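## Task

Take the blue 2x2 brick and put it in the green bin without moving any other brick; it may be released once part of it is inside the bin; then open the gripper and withdraw the arm.

## Robot and tools

Robot: one six-joint arm with a two-finger parallel gripper, on a table. Loose objects may occasionally get a short shove from outside. Nothing may leave the table.

Frame: the scene frame has its origin on the table surface under the arm's base; +z up, +y to the left when facing along +x. The base may sit slightly tilted. Results report end_effector_position (metres) and end_effector_quat_wxyz, plus linear (m/s) and angular (rad/s) velocities. That position is the midpoint between the finger pads, 3 to 4 cm short of the fingertips, and its reading grows less accurate at long reach. In the gripper's own axes the fingers point along +x and close along y.

Tool execute_actions, argument actions: a list holding at most one item (or empty).
- Empty list: no motion, just returns the current state.
- Motion: {"rows": [[...]], "steps": n}. rows holds 1 to 15 rows; steps is 1 to 15 (default 15), each step lasting 1/30 s. Row k is applied on step k; if there are fewer rows than steps, the final row repeats. Each row is seven numbers: six absolute joint target angles in radians, in the order waist, shoulder, elbow, wrist pitch, wrist yaw, wrist roll, followed by the gripper opening command. These are targets, not offsets, on the same scale Joint positions reports. Ranges: waist -3.054 to 3.054, shoulder 0.000 to 3.142, elbow 0.000 to 2.356, wrist pitch -1.571 to 1.571, wrist yaw -1.571 to 1.571, wrist roll -3.142 to 3.142. A target more than 0.010 rad outside a range, and beyond that joint's current angle, gets the whole call rejected (nothing is sent). True limits can differ from these by up to 0.010 rad; a target beyond the true limit is clipped there and the result may say "joint sent to its limit" (possibly referring to an earlier, still-running motion). Absence of that message does not prove more travel exists.
- Opening: -1 to 1; +1 fully open (pad gap 0.088 m); empty fingers close at about -0.80, and values below that add nothing. Full open-to-closed takes at least about 0.5 s.
- Wait: {"steps": n} with no rows, n up to 300; returns after n steps counted from the previous result, with your reply time included.
- Optional pictures (boolean): whether images from cam_head_left (672x504) and cam_head_right (672x504) come back; by default they do.

Motion limits: each step, a joint's target is clamped to lie within a set distance of its measured angle: 0.211 rad for waist, shoulder, elbow; 0.213 wrist pitch; 0.267 wrist yaw; 0.228 wrist roll. If the targets would put the hand more than 70 mm from where it is measured, all targets are pulled back toward the measured angles. So big moves need several calls or ramped rows. Friction can leave a joint short of its target, especially at long reach, and tiny changes may not move it at all; check Joint positions after each move.

The simulation keeps running while you think and write. The arm keeps heading to the last row sent until it has nearly stopped moving (slow or blocked counts as stopped) or a step is HELD; after that only a new action moves it further. Fingers still in motion keep going.

Result lines: Joint positions and Joint velocities list the six joints in order, then the pad gap (m, m/s). grip_measured is the measured finger opening on the command scale. To hold something, keep commanding an opening well under grip_measured; the bigger the difference, the firmer the squeeze. Otherwise the fingers settle where grip_measured equals your command. Readings can carry a fixed offset of about 1 mm for the whole scene. Per-pad force tops out near 34 N (sometimes less); closing fast can squeeze harder and even spring the fingers open. "joint command not followed" means the clearance check altered or blocked targets (mount blocks or posts count as part of the arm). HELD marks steps where your row was not sent, fully or partly.

Faults: if contact torque on a joint hits its load limit (waist 16.8, shoulder 20.8, elbow 20.8, wrist pitch 5.49, wrist yaw 5.47, wrist roll 5.13 N m, held weight included), the arm halts for 10 s and the rest of the call is dropped. Holding loads warms the motors, even while you are thinking; a MOTOR HOT line appears from 50 °C, and at 95 °C an OVER-TEMPERATURE FAULT holds the arm until it cools; if cooling takes too long, power cuts out and the arm and gripper go limp. Some heat carries into the following scene. Avoid any stop.

Tool zoom_image: camera is one of cam_head_left, cam_head_right, cam_wrist; region is [x0, y0, x1, y1] in pixels of that camera's latest full image, top-left origin, no more than 504 by 504. It returns a magnified crop.

Tool finished_scene: argument scene is the number of the current scene. The goal must hold at that moment and afterwards. Answering without a tool call ends everything.

Avoid: dropping or slipping bricks, slamming into the table or objects, hard pushes, disturbing other bricks, knocking anything off the table. Quick, smooth, low-effort motion is preferred.

Each tool is called after "Request:" by a JSON object that holds its "op" and its "data".

## Session

Request:
{"op": "execute_actions", "data": {"actions": []}}

Scene clock: 0.00 s of 4185.00 s.
end_effector_position=(-0.1768, -0.4101, +0.1853) grip_measured=+0.851 end_effector_quat_wxyz=(+0.310, +0.100, +0.937, +0.128) end_effector_velocity=(+0.000, +0.002, -0.000) end_effector_angular_velocity=(+0.010, -0.009, -0.001)
Joint positions: [-1.706  1.667  1.656 -1.165  0.702 -1.818  0.081]
Joint velocities: [-0.002 -0.002 -0.002 -0.007 -0.007 -0.007  0.   ]
Heat: hottest waist 26 °C (+0.0 °C/min).

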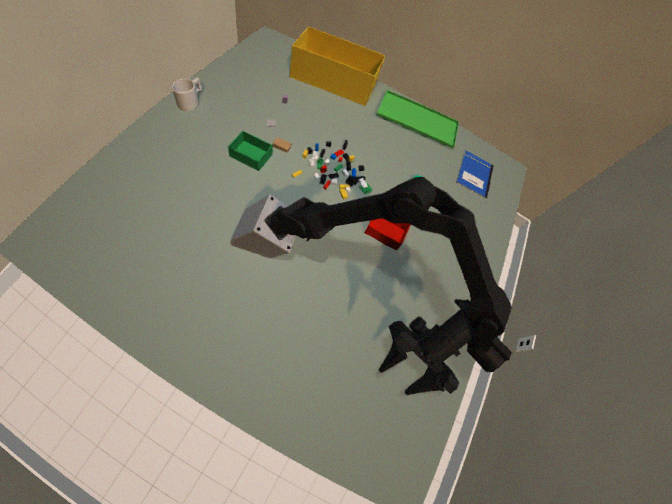

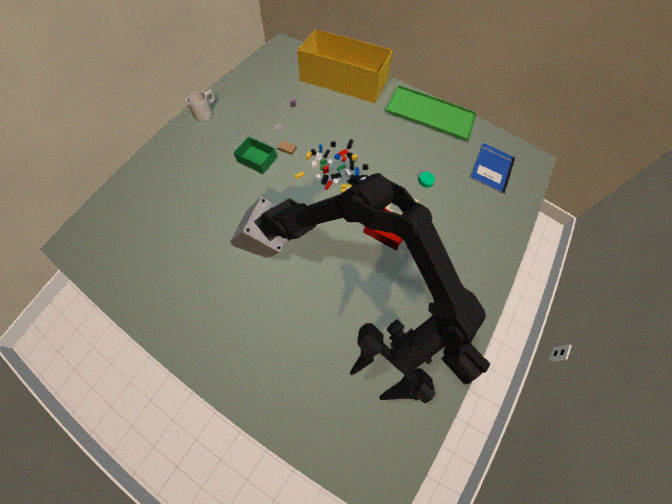

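Request:
{"op": "zoom_image", "data": {"camera": "cam_head_left", "region": [290,130,380,205]}}

Request:
{"op": "zoom_image", "data": {"camera": "cam_head_right", "region": [290,130,380,205]}}

Region (290, 130, 380, 205) of cam_head_left's 672x504 image, scaled by 5.600, with more detail than that image has.

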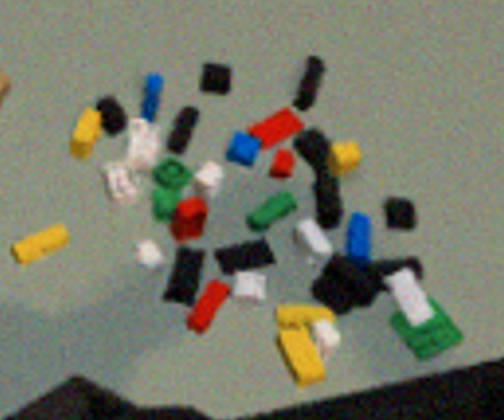

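Region (290, 130, 380, 205) of cam_head_right's 672x504 image, scaled by 5.600, with more detail than that image has.

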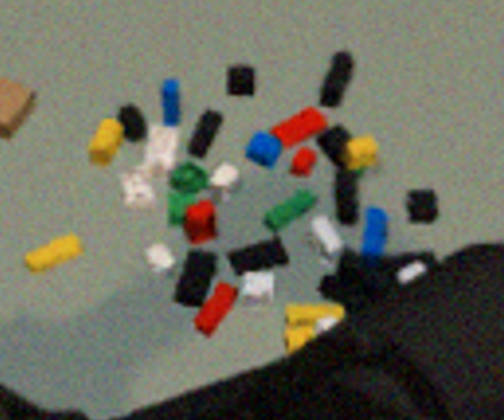

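Request:
{"op": "execute_actions", "data": {"actions": [{"rows":[[0.386,1.67,1.45,-0.9,0.565,1.5,-0.15]],"steps":15}], "pictures": false}}

Request:
{"op": "execute_actions", "data": {"actions": [{"steps":22}], "pictures": false}}

Request:
{"op": "execute_actions", "data": {"actions": [{"rows":[[0.39,1.75,1.4,-0.86,0.566,1.52,-0.15],[0.39,1.8,1.37,-0.84,0.566,1.52,-0.15],[0.39,1.85,1.34,-0.82,0.566,1.52,-0.15],[0.39,1.9,1.32,-0.8,0.566,1.52,-0.15],[0.39,1.95,1.29,-0.78,0.566,1.52,-0.15],[0.39,2.0,1.27,-0.77,0.566,1.52,-0.15],[0.39,2.04,1.25,-0.76,0.566,1.52,-0.15],[0.39,2.065,1.242,-0.76,0.566,1.52,-0.15]],"steps":15}], "pictures": false}}

Request:
{"op": "execute_actions", "data": {"actions": [{"steps":15}]}}

Request:
{"op": "zoom_image", "data": {"camera": "cam_head_left", "region": [290,110,380,185]}}

Request:
{"op": "zoom_image", "data": {"camera": "cam_head_right", "region": [290,110,380,185]}}

Scene clock: 18.47 s of 4185.00 s.
end_effector_position=(+0.0923, -0.4304, +0.0709) grip_measured=-0.146 end_effector_quat_wxyz=(+0.523, +0.008, +0.845, -0.109) end_effector_velocity=(+0.657, +0.147, -0.016) end_effector_angular_velocity=(-0.611, -1.108, -0.210)
Joint positions: [-0.99   1.666  1.465 -0.905  0.572 -0.98   0.032]
Joint velocities: [ 1.702 -0.002 -0.027  0.022 -0.037  1.853 -0.002]
Heat: hottest shoulder 28 °C (+6.5 °C/min).
Steps of this call (steps 1 to 539: nothing new was sent; steps 540 to 554: all 15 steps of this action). Readings (joint positions):
540: [-1.696 1.664 1.633 -1.129 0.695 -1.781]
541: [-1.668 1.658 1.604 -1.084 0.672 -1.734]
543: [-1.588 1.658 1.551 -1.010 0.630 -1.635]
547: [-1.384 1.666 1.481 -0.938 0.588 -1.408]
554: the state above

Scene clock: 19.20 s of 4185.00 s.
end_effector_position=(+0.4117, -0.1257, +0.2117) grip_measured=-0.150 end_effector_quat_wxyz=(+0.787, +0.201, +0.563, -0.152) end_effector_velocity=(+0.088, +0.562, +0.329) end_effector_angular_velocity=(+0.916, -0.898, -0.595)
Joint positions: [ 0.269  1.667  1.463 -0.9    0.569  0.386  0.032]
Joint velocities: [ 1.658 -0.002 -0.012  0.007 -0.037  2.117  0.   ]
Heat: hottest shoulder 28 °C (+6.2 °C/min).
Steps of this call (steps 1 to 22: the robot went on to your last target). Readings (joint positions):
1: [-0.933 1.666 1.465 -0.904 0.572 -0.918]
2: [-0.876 1.666 1.464 -0.903 0.571 -0.855]
4: [-0.761 1.666 1.463 -0.902 0.571 -0.732]
8: [-0.534 1.666 1.463 -0.901 0.570 -0.487]
22: the state above

Scene clock: 19.70 s of 4185.00 s.
end_effector_position=(+0.3563, +0.0138, +0.0682) grip_measured=-0.150 end_effector_quat_wxyz=(+0.606, +0.348, +0.619, -0.359) end_effector_velocity=(+0.008, +0.003, -0.008) end_effector_angular_velocity=(-0.048, -0.050, -2.106)
Joint positions: [ 0.395  2.067  1.238 -0.77   0.566  1.293  0.032]
Joint velocities: [-0.007  0.012 -0.017  0.081  0.007  2.073 -0.   ]
Heat: hottest shoulder 28 °C (+6.1 °C/min).
Steps of this call (steps 1 to 15: all 15 steps of this action). Readings (joint positions):
1: [0.319 1.677 1.455 -0.886 0.568 0.457]
2: [0.356 1.693 1.445 -0.867 0.567 0.525]
4: [0.391 1.747 1.418 -0.842 0.567 0.632]
8: [0.395 1.903 1.334 -0.798 0.568 0.812]
15: the state above

Scene clock: 20.20 s of 4185.00 s.
end_effector_position=(+0.3593, +0.0138, +0.0693) grip_measured=-0.150 end_effector_quat_wxyz=(+0.565, +0.418, +0.571, -0.424) end_effector_velocity=(-0.007, -0.002, -0.003) end_effector_angular_velocity=(-0.000, +0.032, +0.003)
Joint positions: [ 0.395  2.065  1.241 -0.762  0.566  1.516  0.032]
Joint velocities: [-0.007  0.002 -0.007 -0.022 -0.007  0.007 -0.   ]
Heat: hottest shoulder 28 °C (+5.9 °C/min).
Steps of this call (steps 1 to 15: the robot went on to your last target). Readings (joint positions):
1: [0.395 2.067 1.237 -0.765 0.566 1.364]
2: [0.395 2.065 1.239 -0.762 0.566 1.413]
4: [0.395 2.065 1.241 -0.762 0.566 1.468]
8: [0.395 2.064 1.241 -0.762 0.566 1.506]
15: the state above

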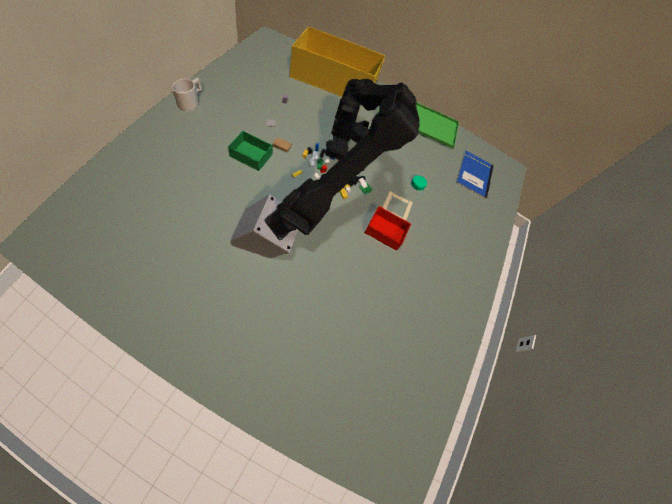

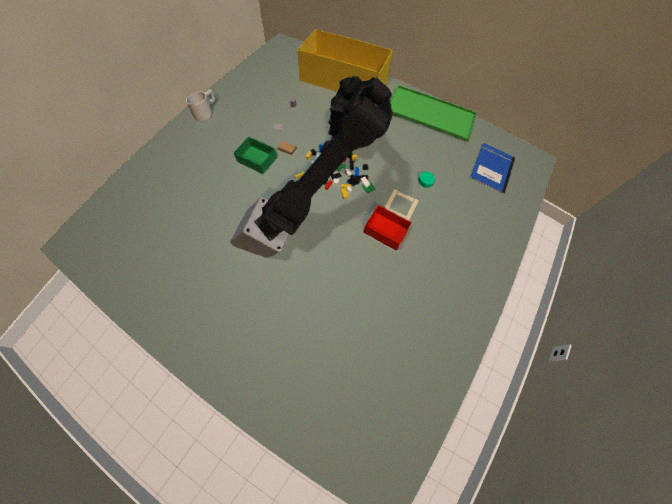

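Region (290, 110, 380, 185) of cam_head_left's 672x504 image, scaled by 5.600, with more detail than that image has.

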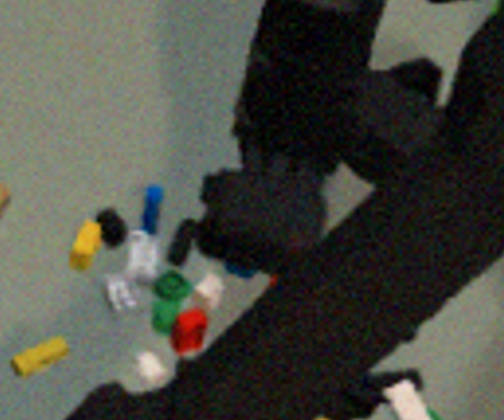

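Region (290, 110, 380, 185) of cam_head_right's 672x504 image, scaled by 5.600, with more detail than that image has.

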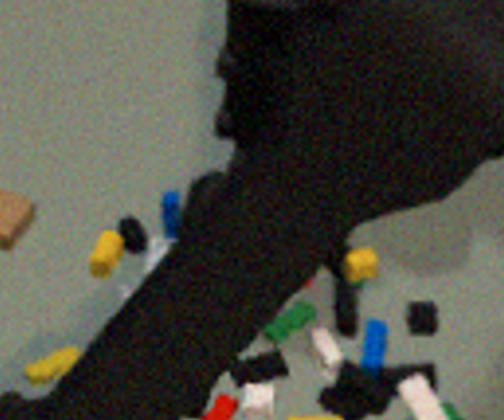

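Request:
{"op": "execute_actions", "data": {"actions": [{"rows":[[0.39,2.065,1.242,-0.76,0.566,0.0,-0.15]],"steps":15}], "pictures": false}}

Request:
{"op": "execute_actions", "data": {"actions": [{"steps":14}]}}

Request:
{"op": "zoom_image", "data": {"camera": "cam_head_left", "region": [300,120,370,180]}}

Scene clock: 25.50 s of 4185.00 s.
end_effector_position=(+0.3593, +0.0137, +0.0693) grip_measured=-0.150 end_effector_quat_wxyz=(+0.698, +0.079, +0.707, -0.081) end_effector_velocity=(-0.001, +0.000, -0.001) end_effector_angular_velocity=(+0.033, +0.012, +2.133)
Joint positions: [ 0.395  2.064  1.241 -0.762  0.566  0.466  0.032]
Joint velocities: [-0.002  0.002  0.002 -0.007 -0.007 -2.132 -0.   ]
Heat: hottest shoulder 29 °C (+7.1 °C/min).
Steps of this call (steps 1 to 15: the robot went on to your last target; steps 16 to 144: nothing new was sent; steps 145 to 159: all 15 steps of this action). Readings (joint positions):
145: [0.395 2.064 1.241 -0.762 0.566 1.454]
146: [0.395 2.064 1.241 -0.762 0.566 1.383]
148: [0.395 2.064 1.241 -0.762 0.566 1.242]
152: [0.395 2.064 1.241 -0.762 0.566 0.959]
159: the state above

Scene clock: 25.97 s of 4185.00 s.
end_effector_position=(+0.3595, +0.0136, +0.0693) grip_measured=-0.150 end_effector_quat_wxyz=(+0.698, -0.082, +0.707, +0.082) end_effector_velocity=(-0.004, -0.003, -0.000) end_effector_angular_velocity=(-0.011, +0.018, +0.076)
Joint positions: [ 0.395  2.064  1.241 -0.761  0.566  0.007  0.032]
Joint velocities: [-0.002 -0.002 -0.002 -0.022  0.007 -0.066 -0.   ]
Heat: hottest shoulder 29 °C (+6.9 °C/min).
Steps of this call (steps 1 to 14: the robot went on to your last target). Readings (joint positions):
1: [0.395 2.064 1.241 -0.762 0.566 0.397]
2: [0.395 2.064 1.241 -0.762 0.566 0.327]
4: [0.395 2.064 1.241 -0.762 0.566 0.188]
8: [0.395 2.064 1.241 -0.761 0.566 0.043]
14: the state above

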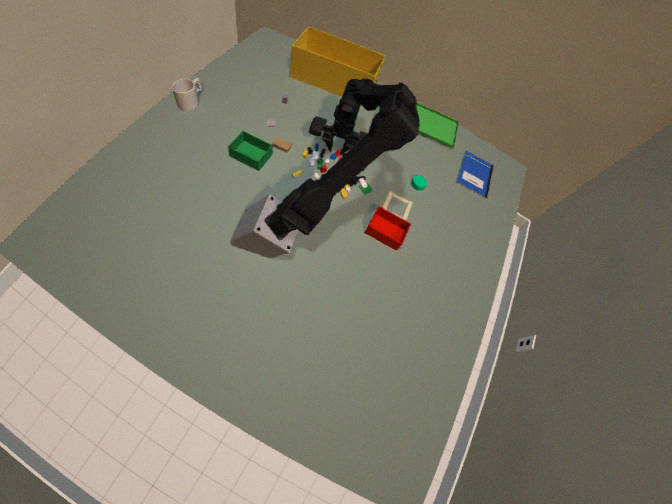

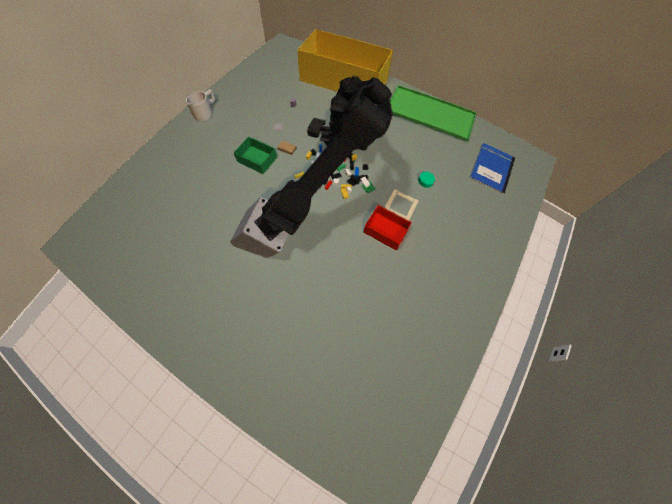

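Region (300, 120, 370, 180) of cam_head_left's 672x504 image, scaled by 7.200, with more detail than that image has; it fills the top 432 rows of this view, and the rest is white.

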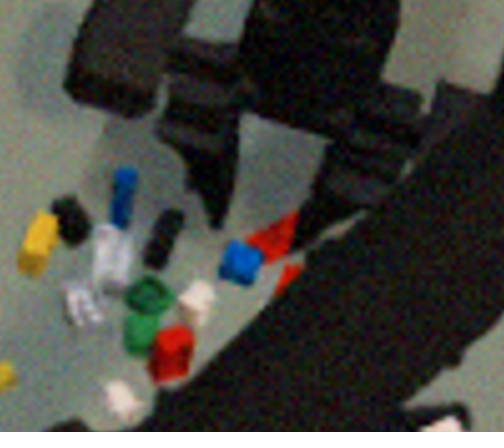

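Request:
{"op": "execute_actions", "data": {"actions": [{"rows":[[0.39,2.073,1.236,-0.745,0.566,-0.01,-0.15],[0.386,2.08,1.23,-0.73,0.566,-0.01,-0.15],[0.382,2.086,1.224,-0.715,0.566,-0.02,-0.15],[0.378,2.092,1.219,-0.7,0.566,-0.02,-0.15],[0.374,2.097,1.215,-0.688,0.566,-0.03,-0.15],[0.37,2.101,1.212,-0.676,0.566,-0.03,-0.15]],"steps":13}]}}

Request:
{"op": "zoom_image", "data": {"camera": "cam_head_left", "region": [300,120,370,180]}}

Scene clock: 31.87 s of 4185.00 s.
end_effector_position=(+0.3627, +0.0157, +0.0541) grip_measured=-0.150 end_effector_quat_wxyz=(+0.704, -0.081, +0.701, +0.082) end_effector_velocity=(+0.005, +0.001, -0.002) end_effector_angular_velocity=(+0.012, -0.021, -0.001)
Joint positions: [ 0.375  2.091  1.219 -0.681  0.566 -0.026  0.032]
Joint velocities: [-0.007  0.002 -0.002  0.037 -0.007 -0.022 -0.   ]
Heat: hottest shoulder 29 °C (+5.6 °C/min).
Steps of this call (steps 1 to 30: the robot went on to your last target; steps 31 to 164: nothing new was sent; steps 165 to 177: all 13 steps of this action). Readings (joint positions):
165: [0.394 2.064 1.241 -0.759 0.566 -0.000]
166: [0.394 2.065 1.241 -0.751 0.566 -0.002]
168: [0.392 2.068 1.238 -0.727 0.566 -0.010]
172: [0.379 2.084 1.226 -0.691 0.566 -0.023]
177: the state above

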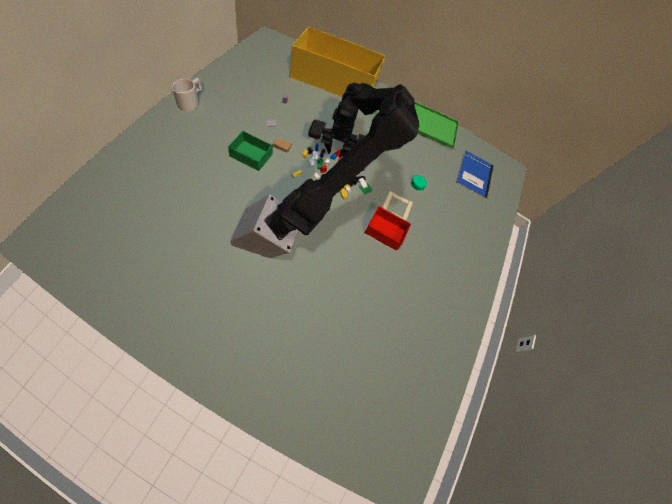

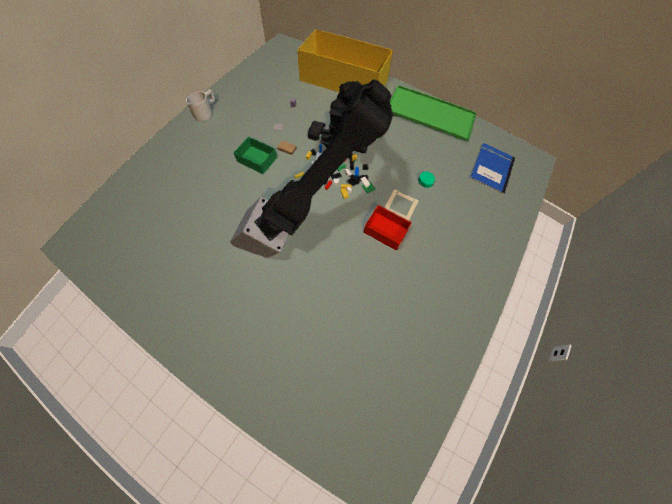

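Region (300, 120, 370, 180) of cam_head_left's 672x504 image, scaled by 7.200, with more detail than that image has; it fills the top 432 rows of this view, and the rest is white.

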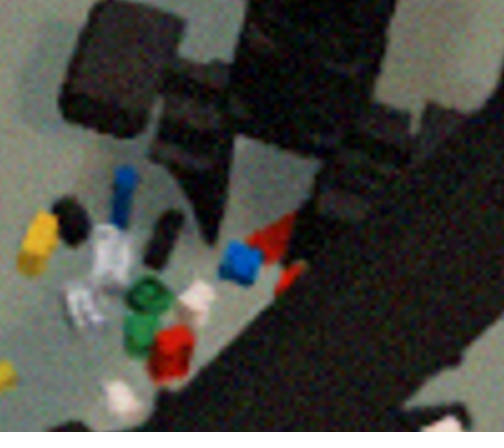

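Request:
{"op": "execute_actions", "data": {"actions": [{"rows":[[0.378,2.105,1.217,-0.675,0.566,-0.03,-0.2],[0.375,2.11,1.216,-0.669,0.566,-0.03,-0.22],[0.372,2.115,1.215,-0.663,0.566,-0.03,-0.22],[0.369,2.12,1.214,-0.657,0.566,-0.03,-0.22],[0.366,2.125,1.213,-0.651,0.566,-0.03,-0.22],[0.364,2.13,1.213,-0.645,0.566,-0.03,-0.22],[0.362,2.134,1.213,-0.638,0.566,-0.03,-0.22]],"steps":14}]}}

Request:
{"op": "zoom_image", "data": {"camera": "cam_head_left", "region": [300,120,370,180]}}

Scene clock: 38.33 s of 4185.00 s.
end_effector_position=(+0.3650, +0.0198, +0.0436) grip_measured=-0.219 end_effector_quat_wxyz=(+0.705, -0.078, +0.701, +0.079) end_effector_velocity=(+0.003, -0.001, -0.001) end_effector_angular_velocity=(+0.010, -0.013, -0.025)
Joint positions: [ 0.367  2.123  1.219 -0.641  0.566 -0.027  0.028]
Joint velocities: [-0.007 -0.002 -0.002  0.022 -0.007  0.007 -0.   ]
Heat: hottest shoulder 29 °C (+4.7 °C/min).
Steps of this call (steps 1 to 15: the robot went on to your last target; steps 16 to 180: nothing new was sent; steps 181 to 194: all 14 steps of this action). Readings (joint positions):
181: [0.374 2.092 1.219 -0.678 0.566 -0.027]
182: [0.374 2.093 1.219 -0.677 0.566 -0.027]
184: [0.374 2.097 1.219 -0.668 0.566 -0.027]
188: [0.372 2.115 1.219 -0.649 0.566 -0.027]
194: the state above

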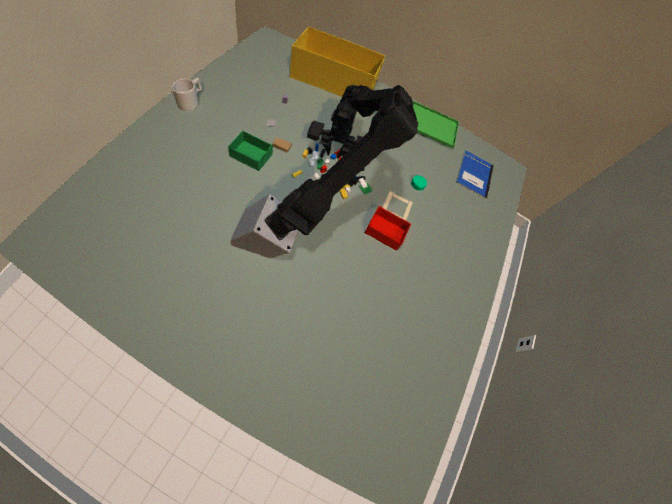

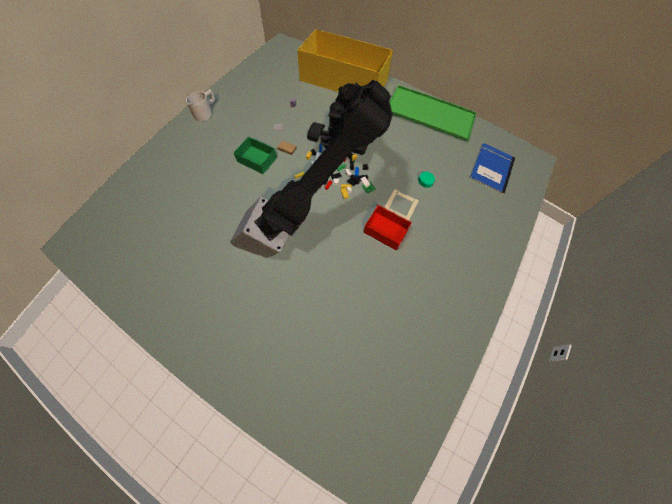

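Region (300, 120, 370, 180) of cam_head_left's 672x504 image, scaled by 7.200, with more detail than that image has; it fills the top 432 rows of this view, and the rest is white.

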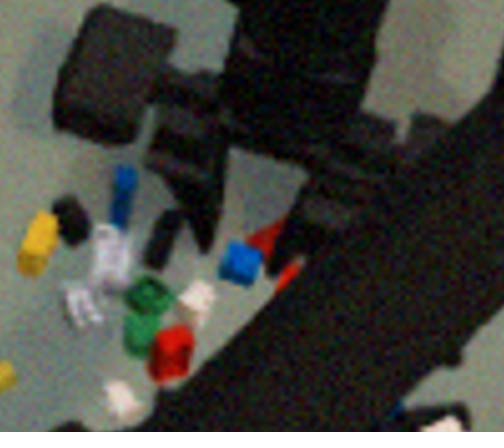

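Request:
{"op": "execute_actions", "data": {"actions": [{"rows":[[0.36,2.14,1.213,-0.632,0.566,-0.03,-0.22],[0.36,2.14,1.213,-0.632,0.566,-0.03,-0.22],[0.36,2.14,1.213,-0.632,0.566,-0.03,-0.22],[0.36,2.14,1.213,-0.632,0.566,-0.03,-0.28],[0.36,2.14,1.213,-0.632,0.566,-0.03,-0.34],[0.36,2.14,1.213,-0.632,0.566,-0.03,-0.4],[0.36,2.14,1.213,-0.632,0.566,-0.03,-0.45],[0.36,2.14,1.213,-0.632,0.566,-0.03,-0.49],[0.36,2.14,1.213,-0.632,0.566,-0.03,-0.53],[0.36,2.14,1.213,-0.632,0.566,-0.03,-0.57],[0.36,2.14,1.213,-0.632,0.566,-0.03,-0.6]],"steps":15}]}}

Request:
{"op": "zoom_image", "data": {"camera": "cam_head_left", "region": [300,120,370,180]}}

Scene clock: 45.70 s of 4185.00 s.
end_effector_position=(+0.3652, +0.0204, +0.0418) grip_measured=-0.486 end_effector_quat_wxyz=(+0.705, -0.077, +0.701, +0.078) end_effector_velocity=(-0.002, -0.000, -0.000) end_effector_angular_velocity=(+0.006, +0.009, -0.005)
Joint positions: [ 0.366  2.128  1.219 -0.635  0.566 -0.027  0.015]
Joint velocities: [-0.002 -0.002 -0.002 -0.007 -0.007  0.007 -0.   ]
Heat: hottest shoulder 29 °C (+3.9 °C/min).
Steps of this call (steps 1 to 15: the robot went on to your last target; steps 16 to 206: nothing new was sent; steps 207 to 221: all 15 steps of this action). Readings (joint positions):
207: [0.367 2.124 1.219 -0.639 0.566 -0.027]
208: [0.367 2.125 1.219 -0.637 0.566 -0.027]
210: [0.366 2.126 1.219 -0.636 0.566 -0.027]
214: [0.366 2.128 1.219 -0.635 0.566 -0.027]
221: the state above

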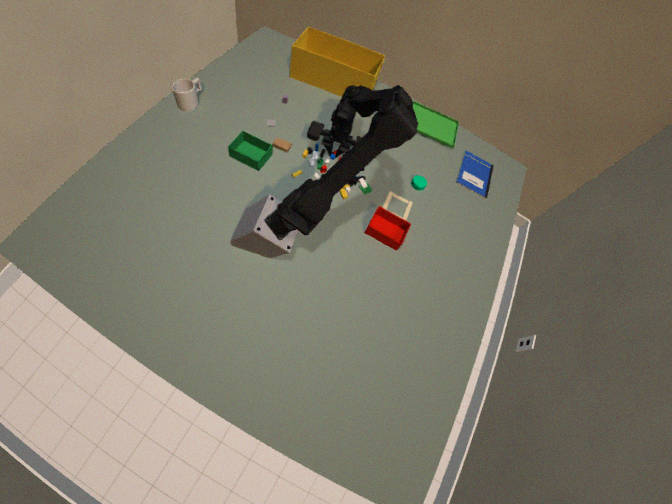

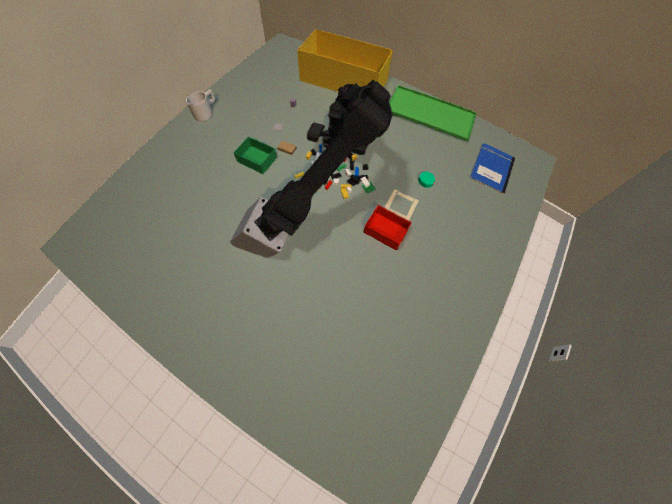

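Region (300, 120, 370, 180) of cam_head_left's 672x504 image, scaled by 7.200, with more detail than that image has; it fills the top 432 rows of this view, and the rest is white.

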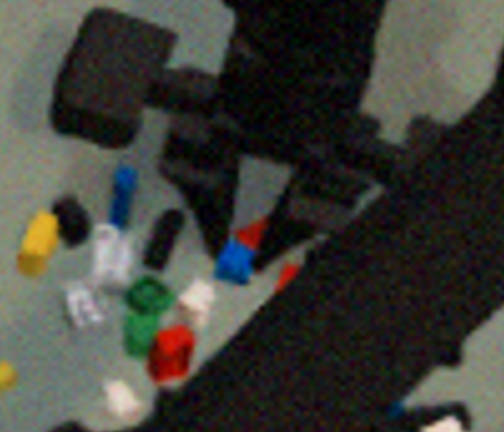

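Request:
{"op": "execute_actions", "data": {"actions": [{"rows":[[0.372,2.115,1.225,-0.655,0.566,-0.03,-0.6],[0.38,2.105,1.235,-0.68,0.566,-0.03,-0.6],[0.39,2.09,1.245,-0.71,0.566,-0.03,-0.6],[0.4,2.075,1.258,-0.745,0.566,-0.03,-0.6],[0.41,2.06,1.27,-0.78,0.566,0,-0.6],[0.43,2.05,1.28,-0.81,0.56,0.05,-0.6],[0.47,2.055,1.285,-0.83,0.555,0.1,-0.6],[0.52,2.07,1.285,-0.84,0.55,0.17,-0.6],[0.57,2.09,1.285,-0.85,0.54,0.24,-0.6],[0.62,2.11,1.285,-0.855,0.53,0.31,-0.6],[0.67,2.135,1.285,-0.86,0.52,0.38,-0.6],[0.72,2.16,1.285,-0.865,0.51,0.45,-0.6],[0.77,2.185,1.285,-0.87,0.5,0.52,-0.6],[0.82,2.21,1.285,-0.875,0.49,0.59,-0.6],[0.87,2.235,1.28,-0.88,0.48,0.66,-0.6]],"steps":15}], "pictures": false}}

Request:
{"op": "execute_actions", "data": {"actions": [{"rows":[[0.92,2.26,1.28,-0.885,0.465,0.73,-0.6],[0.97,2.285,1.28,-0.887,0.45,0.8,-0.6],[1.02,2.31,1.278,-0.887,0.435,0.87,-0.6],[1.07,2.335,1.276,-0.887,0.42,0.94,-0.6],[1.11,2.355,1.276,-0.887,0.41,1.0,-0.6],[1.135,2.37,1.276,-0.887,0.408,1.05,-0.6]],"steps":15}]}}

Request:
{"op": "zoom_image", "data": {"camera": "cam_head_left", "region": [200,90,310,190]}}

Request:
{"op": "zoom_image", "data": {"camera": "cam_head_right", "region": [200,90,310,190]}}

Scene clock: 52.23 s of 4185.00 s.
end_effector_position=(+0.3205, +0.1338, +0.1190) grip_measured=-0.487 end_effector_quat_wxyz=(+0.717, -0.026, +0.694, +0.058) end_effector_velocity=(-0.368, +0.520, +0.052) end_effector_angular_velocity=(-0.035, +0.168, -0.185)
Joint positions: [ 0.758  2.163  1.291 -0.86   0.506  0.507  0.015]
Joint velocities: [ 1.58   0.808 -0.002 -0.227 -0.315  2.059 -0.   ]
Heat: hottest waist 29 °C (+3.4 °C/min).
Steps of this call (steps 1 to 15: the robot went on to your last target; steps 16 to 181: nothing new was sent; steps 182 to 196: all 15 steps of this action). Readings (joint positions):
182: [0.366 2.128 1.218 -0.636 0.566 -0.028]
183: [0.367 2.126 1.220 -0.648 0.566 -0.028]
185: [0.375 2.115 1.229 -0.693 0.566 -0.028]
189: [0.430 2.074 1.266 -0.792 0.566 0.072]
196: the state above

Scene clock: 52.73 s of 4185.00 s.
end_effector_position=(+0.2110, +0.2344, +0.1203) grip_measured=-0.487 end_effector_quat_wxyz=(+0.710, -0.002, +0.704, +0.007) end_effector_velocity=(+0.007, -0.009, -0.005) end_effector_angular_velocity=(-0.014, +0.016, -0.079)
Joint positions: [ 1.138  2.361  1.281 -0.885  0.411  1.042  0.015]
Joint velocities: [-0.037 -0.002 -0.002 -0.007  0.007  0.051 -0.   ]
Heat: hottest waist 29 °C (+3.4 °C/min).
Steps of this call (steps 1 to 15: all 15 steps of this action). Readings (joint positions):
1: [0.810 2.191 1.291 -0.867 0.494 0.576]
2: [0.861 2.219 1.291 -0.872 0.481 0.645]
4: [0.961 2.271 1.291 -0.877 0.454 0.784]
8: [1.121 2.346 1.286 -0.882 0.415 0.983]
15: the state above

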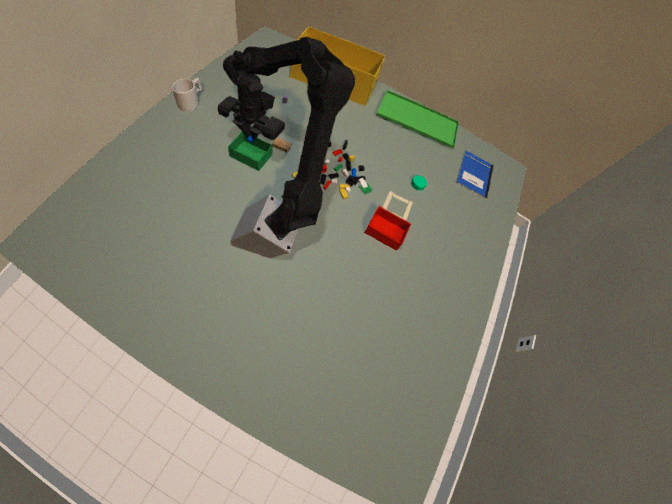

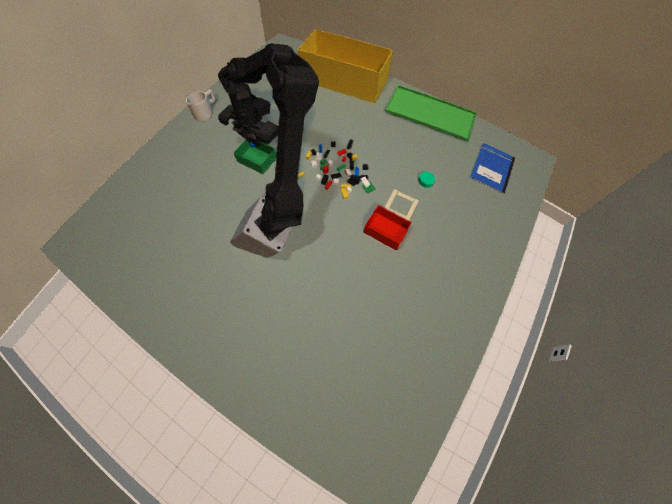

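Region (200, 90, 310, 190) of cam_head_left's 672x504 image, scaled by 4.582, with more detail than that image has; it fills the top 458 rows of this view, and the rest is white.

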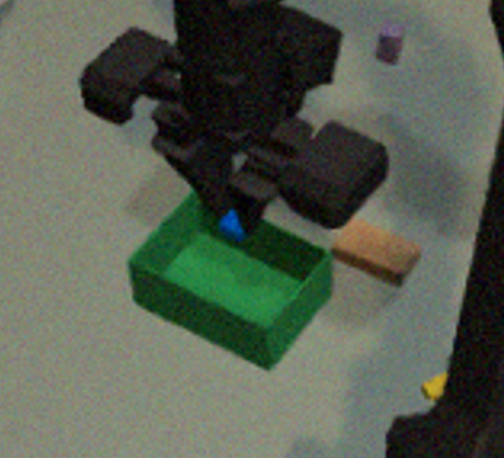

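Region (200, 90, 310, 190) of cam_head_right's 672x504 image, scaled by 4.582, with more detail than that image has; it fills the top 458 rows of this view, and the rest is white.

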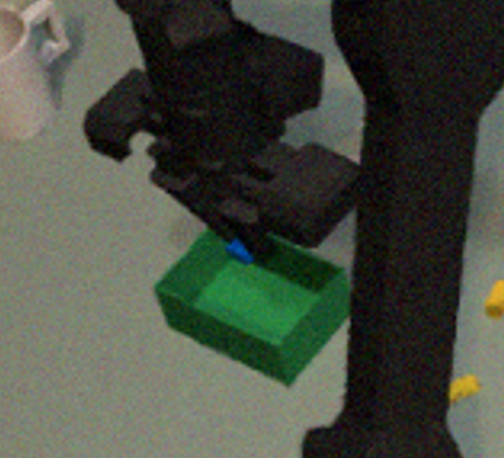

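Request:
{"op": "execute_actions", "data": {"actions": [{"rows":[[1.128,2.38,1.265,-0.865,0.411,1.04,-0.6],[1.121,2.39,1.255,-0.842,0.414,1.03,-0.6],[1.114,2.4,1.245,-0.819,0.417,1.02,-0.6],[1.107,2.41,1.235,-0.796,0.42,1.01,-0.6],[1.1,2.42,1.224,-0.773,0.422,1.0,-0.6],[1.093,2.43,1.214,-0.75,0.425,0.99,-0.6],[1.086,2.44,1.204,-0.727,0.428,0.98,-0.6],[1.079,2.45,1.194,-0.704,0.43,0.98,-0.6],[1.072,2.46,1.183,-0.68,0.433,0.97,-0.6],[1.065,2.47,1.172,-0.656,0.435,0.97,-0.6]],"steps":15}]}}

Request:
{"op": "execute_actions", "data": {"actions": [{"rows":[[1.065,2.47,1.172,-0.656,0.435,0.97,-0.5],[1.065,2.47,1.172,-0.656,0.435,0.97,-0.4],[1.065,2.47,1.172,-0.656,0.435,0.97,-0.3],[1.065,2.47,1.172,-0.656,0.435,0.97,-0.2]],"steps":9}], "pictures": false}}

Request:
{"op": "execute_actions", "data": {"actions": [{"rows":[[1.075,2.45,1.19,-0.69,0.433,0.97,-0.2],[1.085,2.435,1.205,-0.725,0.43,0.97,-0.2],[1.095,2.42,1.22,-0.76,0.425,0.97,-0.2],[1.105,2.405,1.235,-0.795,0.42,0.97,-0.2],[1.115,2.39,1.25,-0.83,0.415,0.97,-0.2],[1.125,2.375,1.265,-0.865,0.41,0.97,-0.2],[1.135,2.355,1.28,-0.9,0.41,0.97,-0.2],[1.145,2.33,1.295,-0.93,0.41,0.97,-0.2],[1.15,2.3,1.3,-0.95,0.41,0.97,-0.2],[1.15,2.26,1.3,-0.95,0.41,0.97,-0.2],[1.15,2.22,1.3,-0.95,0.41,0.97,-0.2]],"steps":15}]}}

Request:
{"op": "zoom_image", "data": {"camera": "cam_head_left", "region": [200,90,310,190]}}

Scene clock: 59.80 s of 4185.00 s.
end_effector_position=(+0.2071, +0.2324, +0.0604) grip_measured=-0.487 end_effector_quat_wxyz=(+0.705, -0.006, +0.709, +0.006) end_effector_velocity=(+0.002, +0.011, -0.008) end_effector_angular_velocity=(+0.058, -0.028, -0.010)
Joint positions: [ 1.069  2.462  1.179 -0.668  0.429  0.975  0.015]
Joint velocities: [-0.002  0.007 -0.032  0.11  -0.007 -0.022 -0.   ]
Heat: hottest waist 29 °C (+3.0 °C/min).
Steps of this call (steps 1 to 15: the robot went on to your last target; steps 16 to 197: nothing new was sent; steps 198 to 212: all 15 steps of this action). Readings (joint positions):
198: [1.138 2.362 1.280 -0.883 0.411 1.047]
199: [1.136 2.364 1.277 -0.872 0.411 1.044]
201: [1.129 2.374 1.267 -0.835 0.411 1.030]
205: [1.101 2.414 1.228 -0.754 0.420 0.997]
212: the state above

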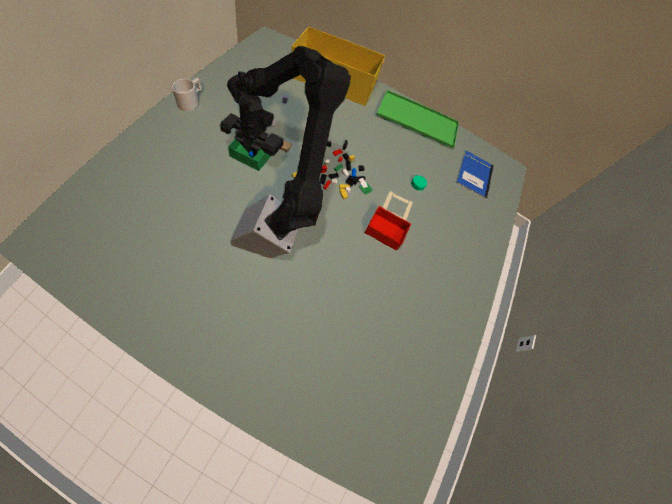

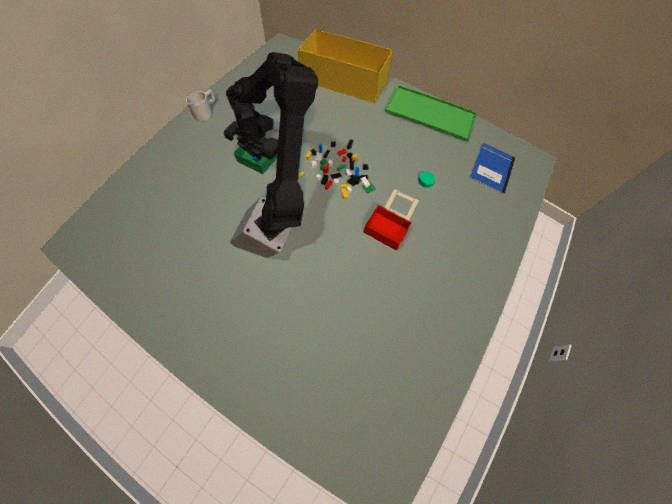

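Scene clock: 60.10 s of 4185.00 s.
end_effector_position=(+0.2082, +0.2338, +0.0602) grip_measured=-0.225 end_effector_quat_wxyz=(+0.707, -0.003, +0.707, +0.007) end_effector_velocity=(-0.002, -0.000, +0.001) end_effector_angular_velocity=(+0.010, +0.021, +0.006)
Joint positions: [ 1.069  2.462  1.178 -0.658  0.431  0.973  0.028]
Joint velocities: [-0.002 -0.007 -0.002 -0.007 -0.022 -0.007  0.015]
Heat: hottest waist 29 °C (+3.0 °C/min).
Steps of this call (steps 1 to 9: all 9 steps of this action). Readings (joint positions):
1: [1.069 2.462 1.178 -0.664 0.430 0.974]
2: [1.069 2.462 1.178 -0.662 0.430 0.974]
4: [1.069 2.462 1.178 -0.659 0.431 0.973]
8: [1.069 2.462 1.178 -0.659 0.431 0.973]
9: the state above

Scene clock: 60.60 s of 4185.00 s.
end_effector_position=(+0.2262, +0.2280, +0.1677) grip_measured=-0.200 end_effector_quat_wxyz=(+0.730, +0.013, +0.682, +0.050) end_effector_velocity=(+0.046, -0.010, +0.097) end_effector_angular_velocity=(+0.197, -0.136, -0.070)
Joint positions: [ 1.151  2.225  1.302 -0.938  0.414  0.973  0.029]
Joint velocities: [-0.002 -0.247  0.095 -0.081  0.022 -0.037 -0.   ]
Heat: hottest waist 29 °C (+3.0 °C/min).
Steps of this call (steps 1 to 15: all 15 steps of this action). Readings (joint positions):
1: [1.069 2.462 1.179 -0.662 0.431 0.973]
2: [1.070 2.460 1.183 -0.680 0.431 0.973]
4: [1.079 2.448 1.196 -0.735 0.431 0.973]
8: [1.119 2.387 1.252 -0.857 0.418 0.973]
15: the state above

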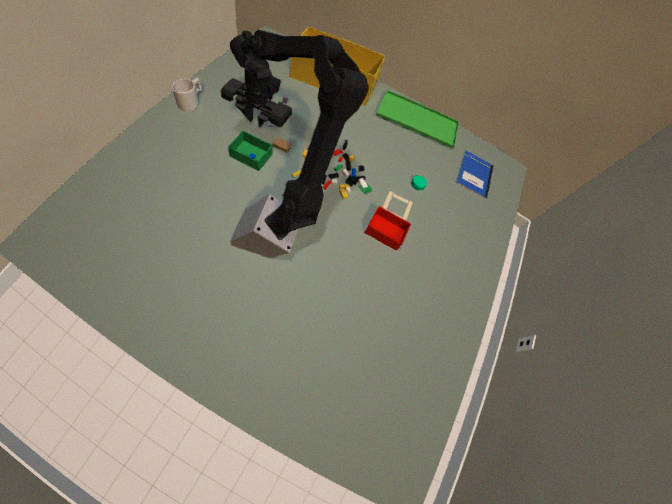

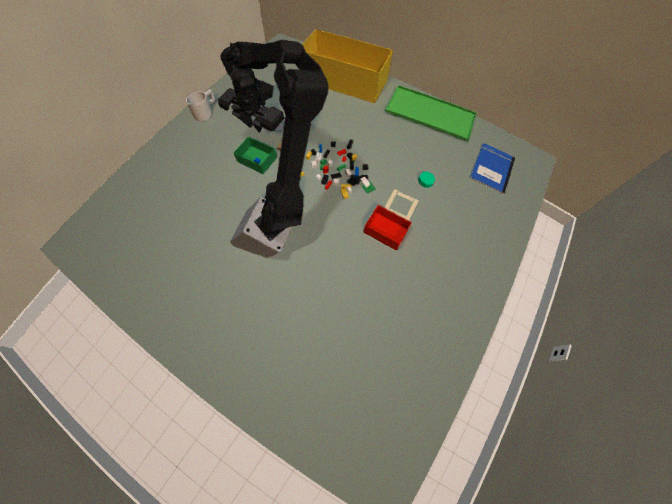

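Region (200, 90, 310, 190) of cam_head_left's 672x504 image, scaled by 4.582, with more detail than that image has; it fills the top 458 rows of this view, and the rest is white.

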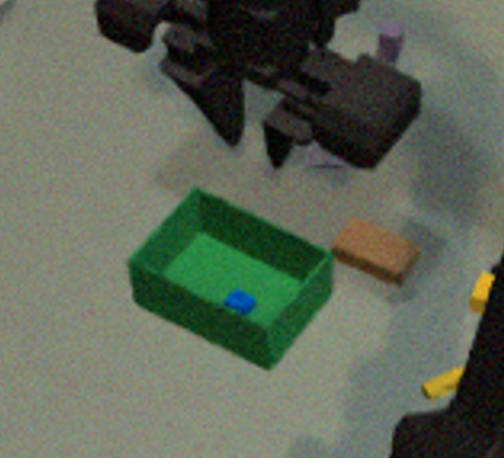

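Request:
{"op": "finished_scene", "data": {"scene": 2}}

The scene is finished: the task was done.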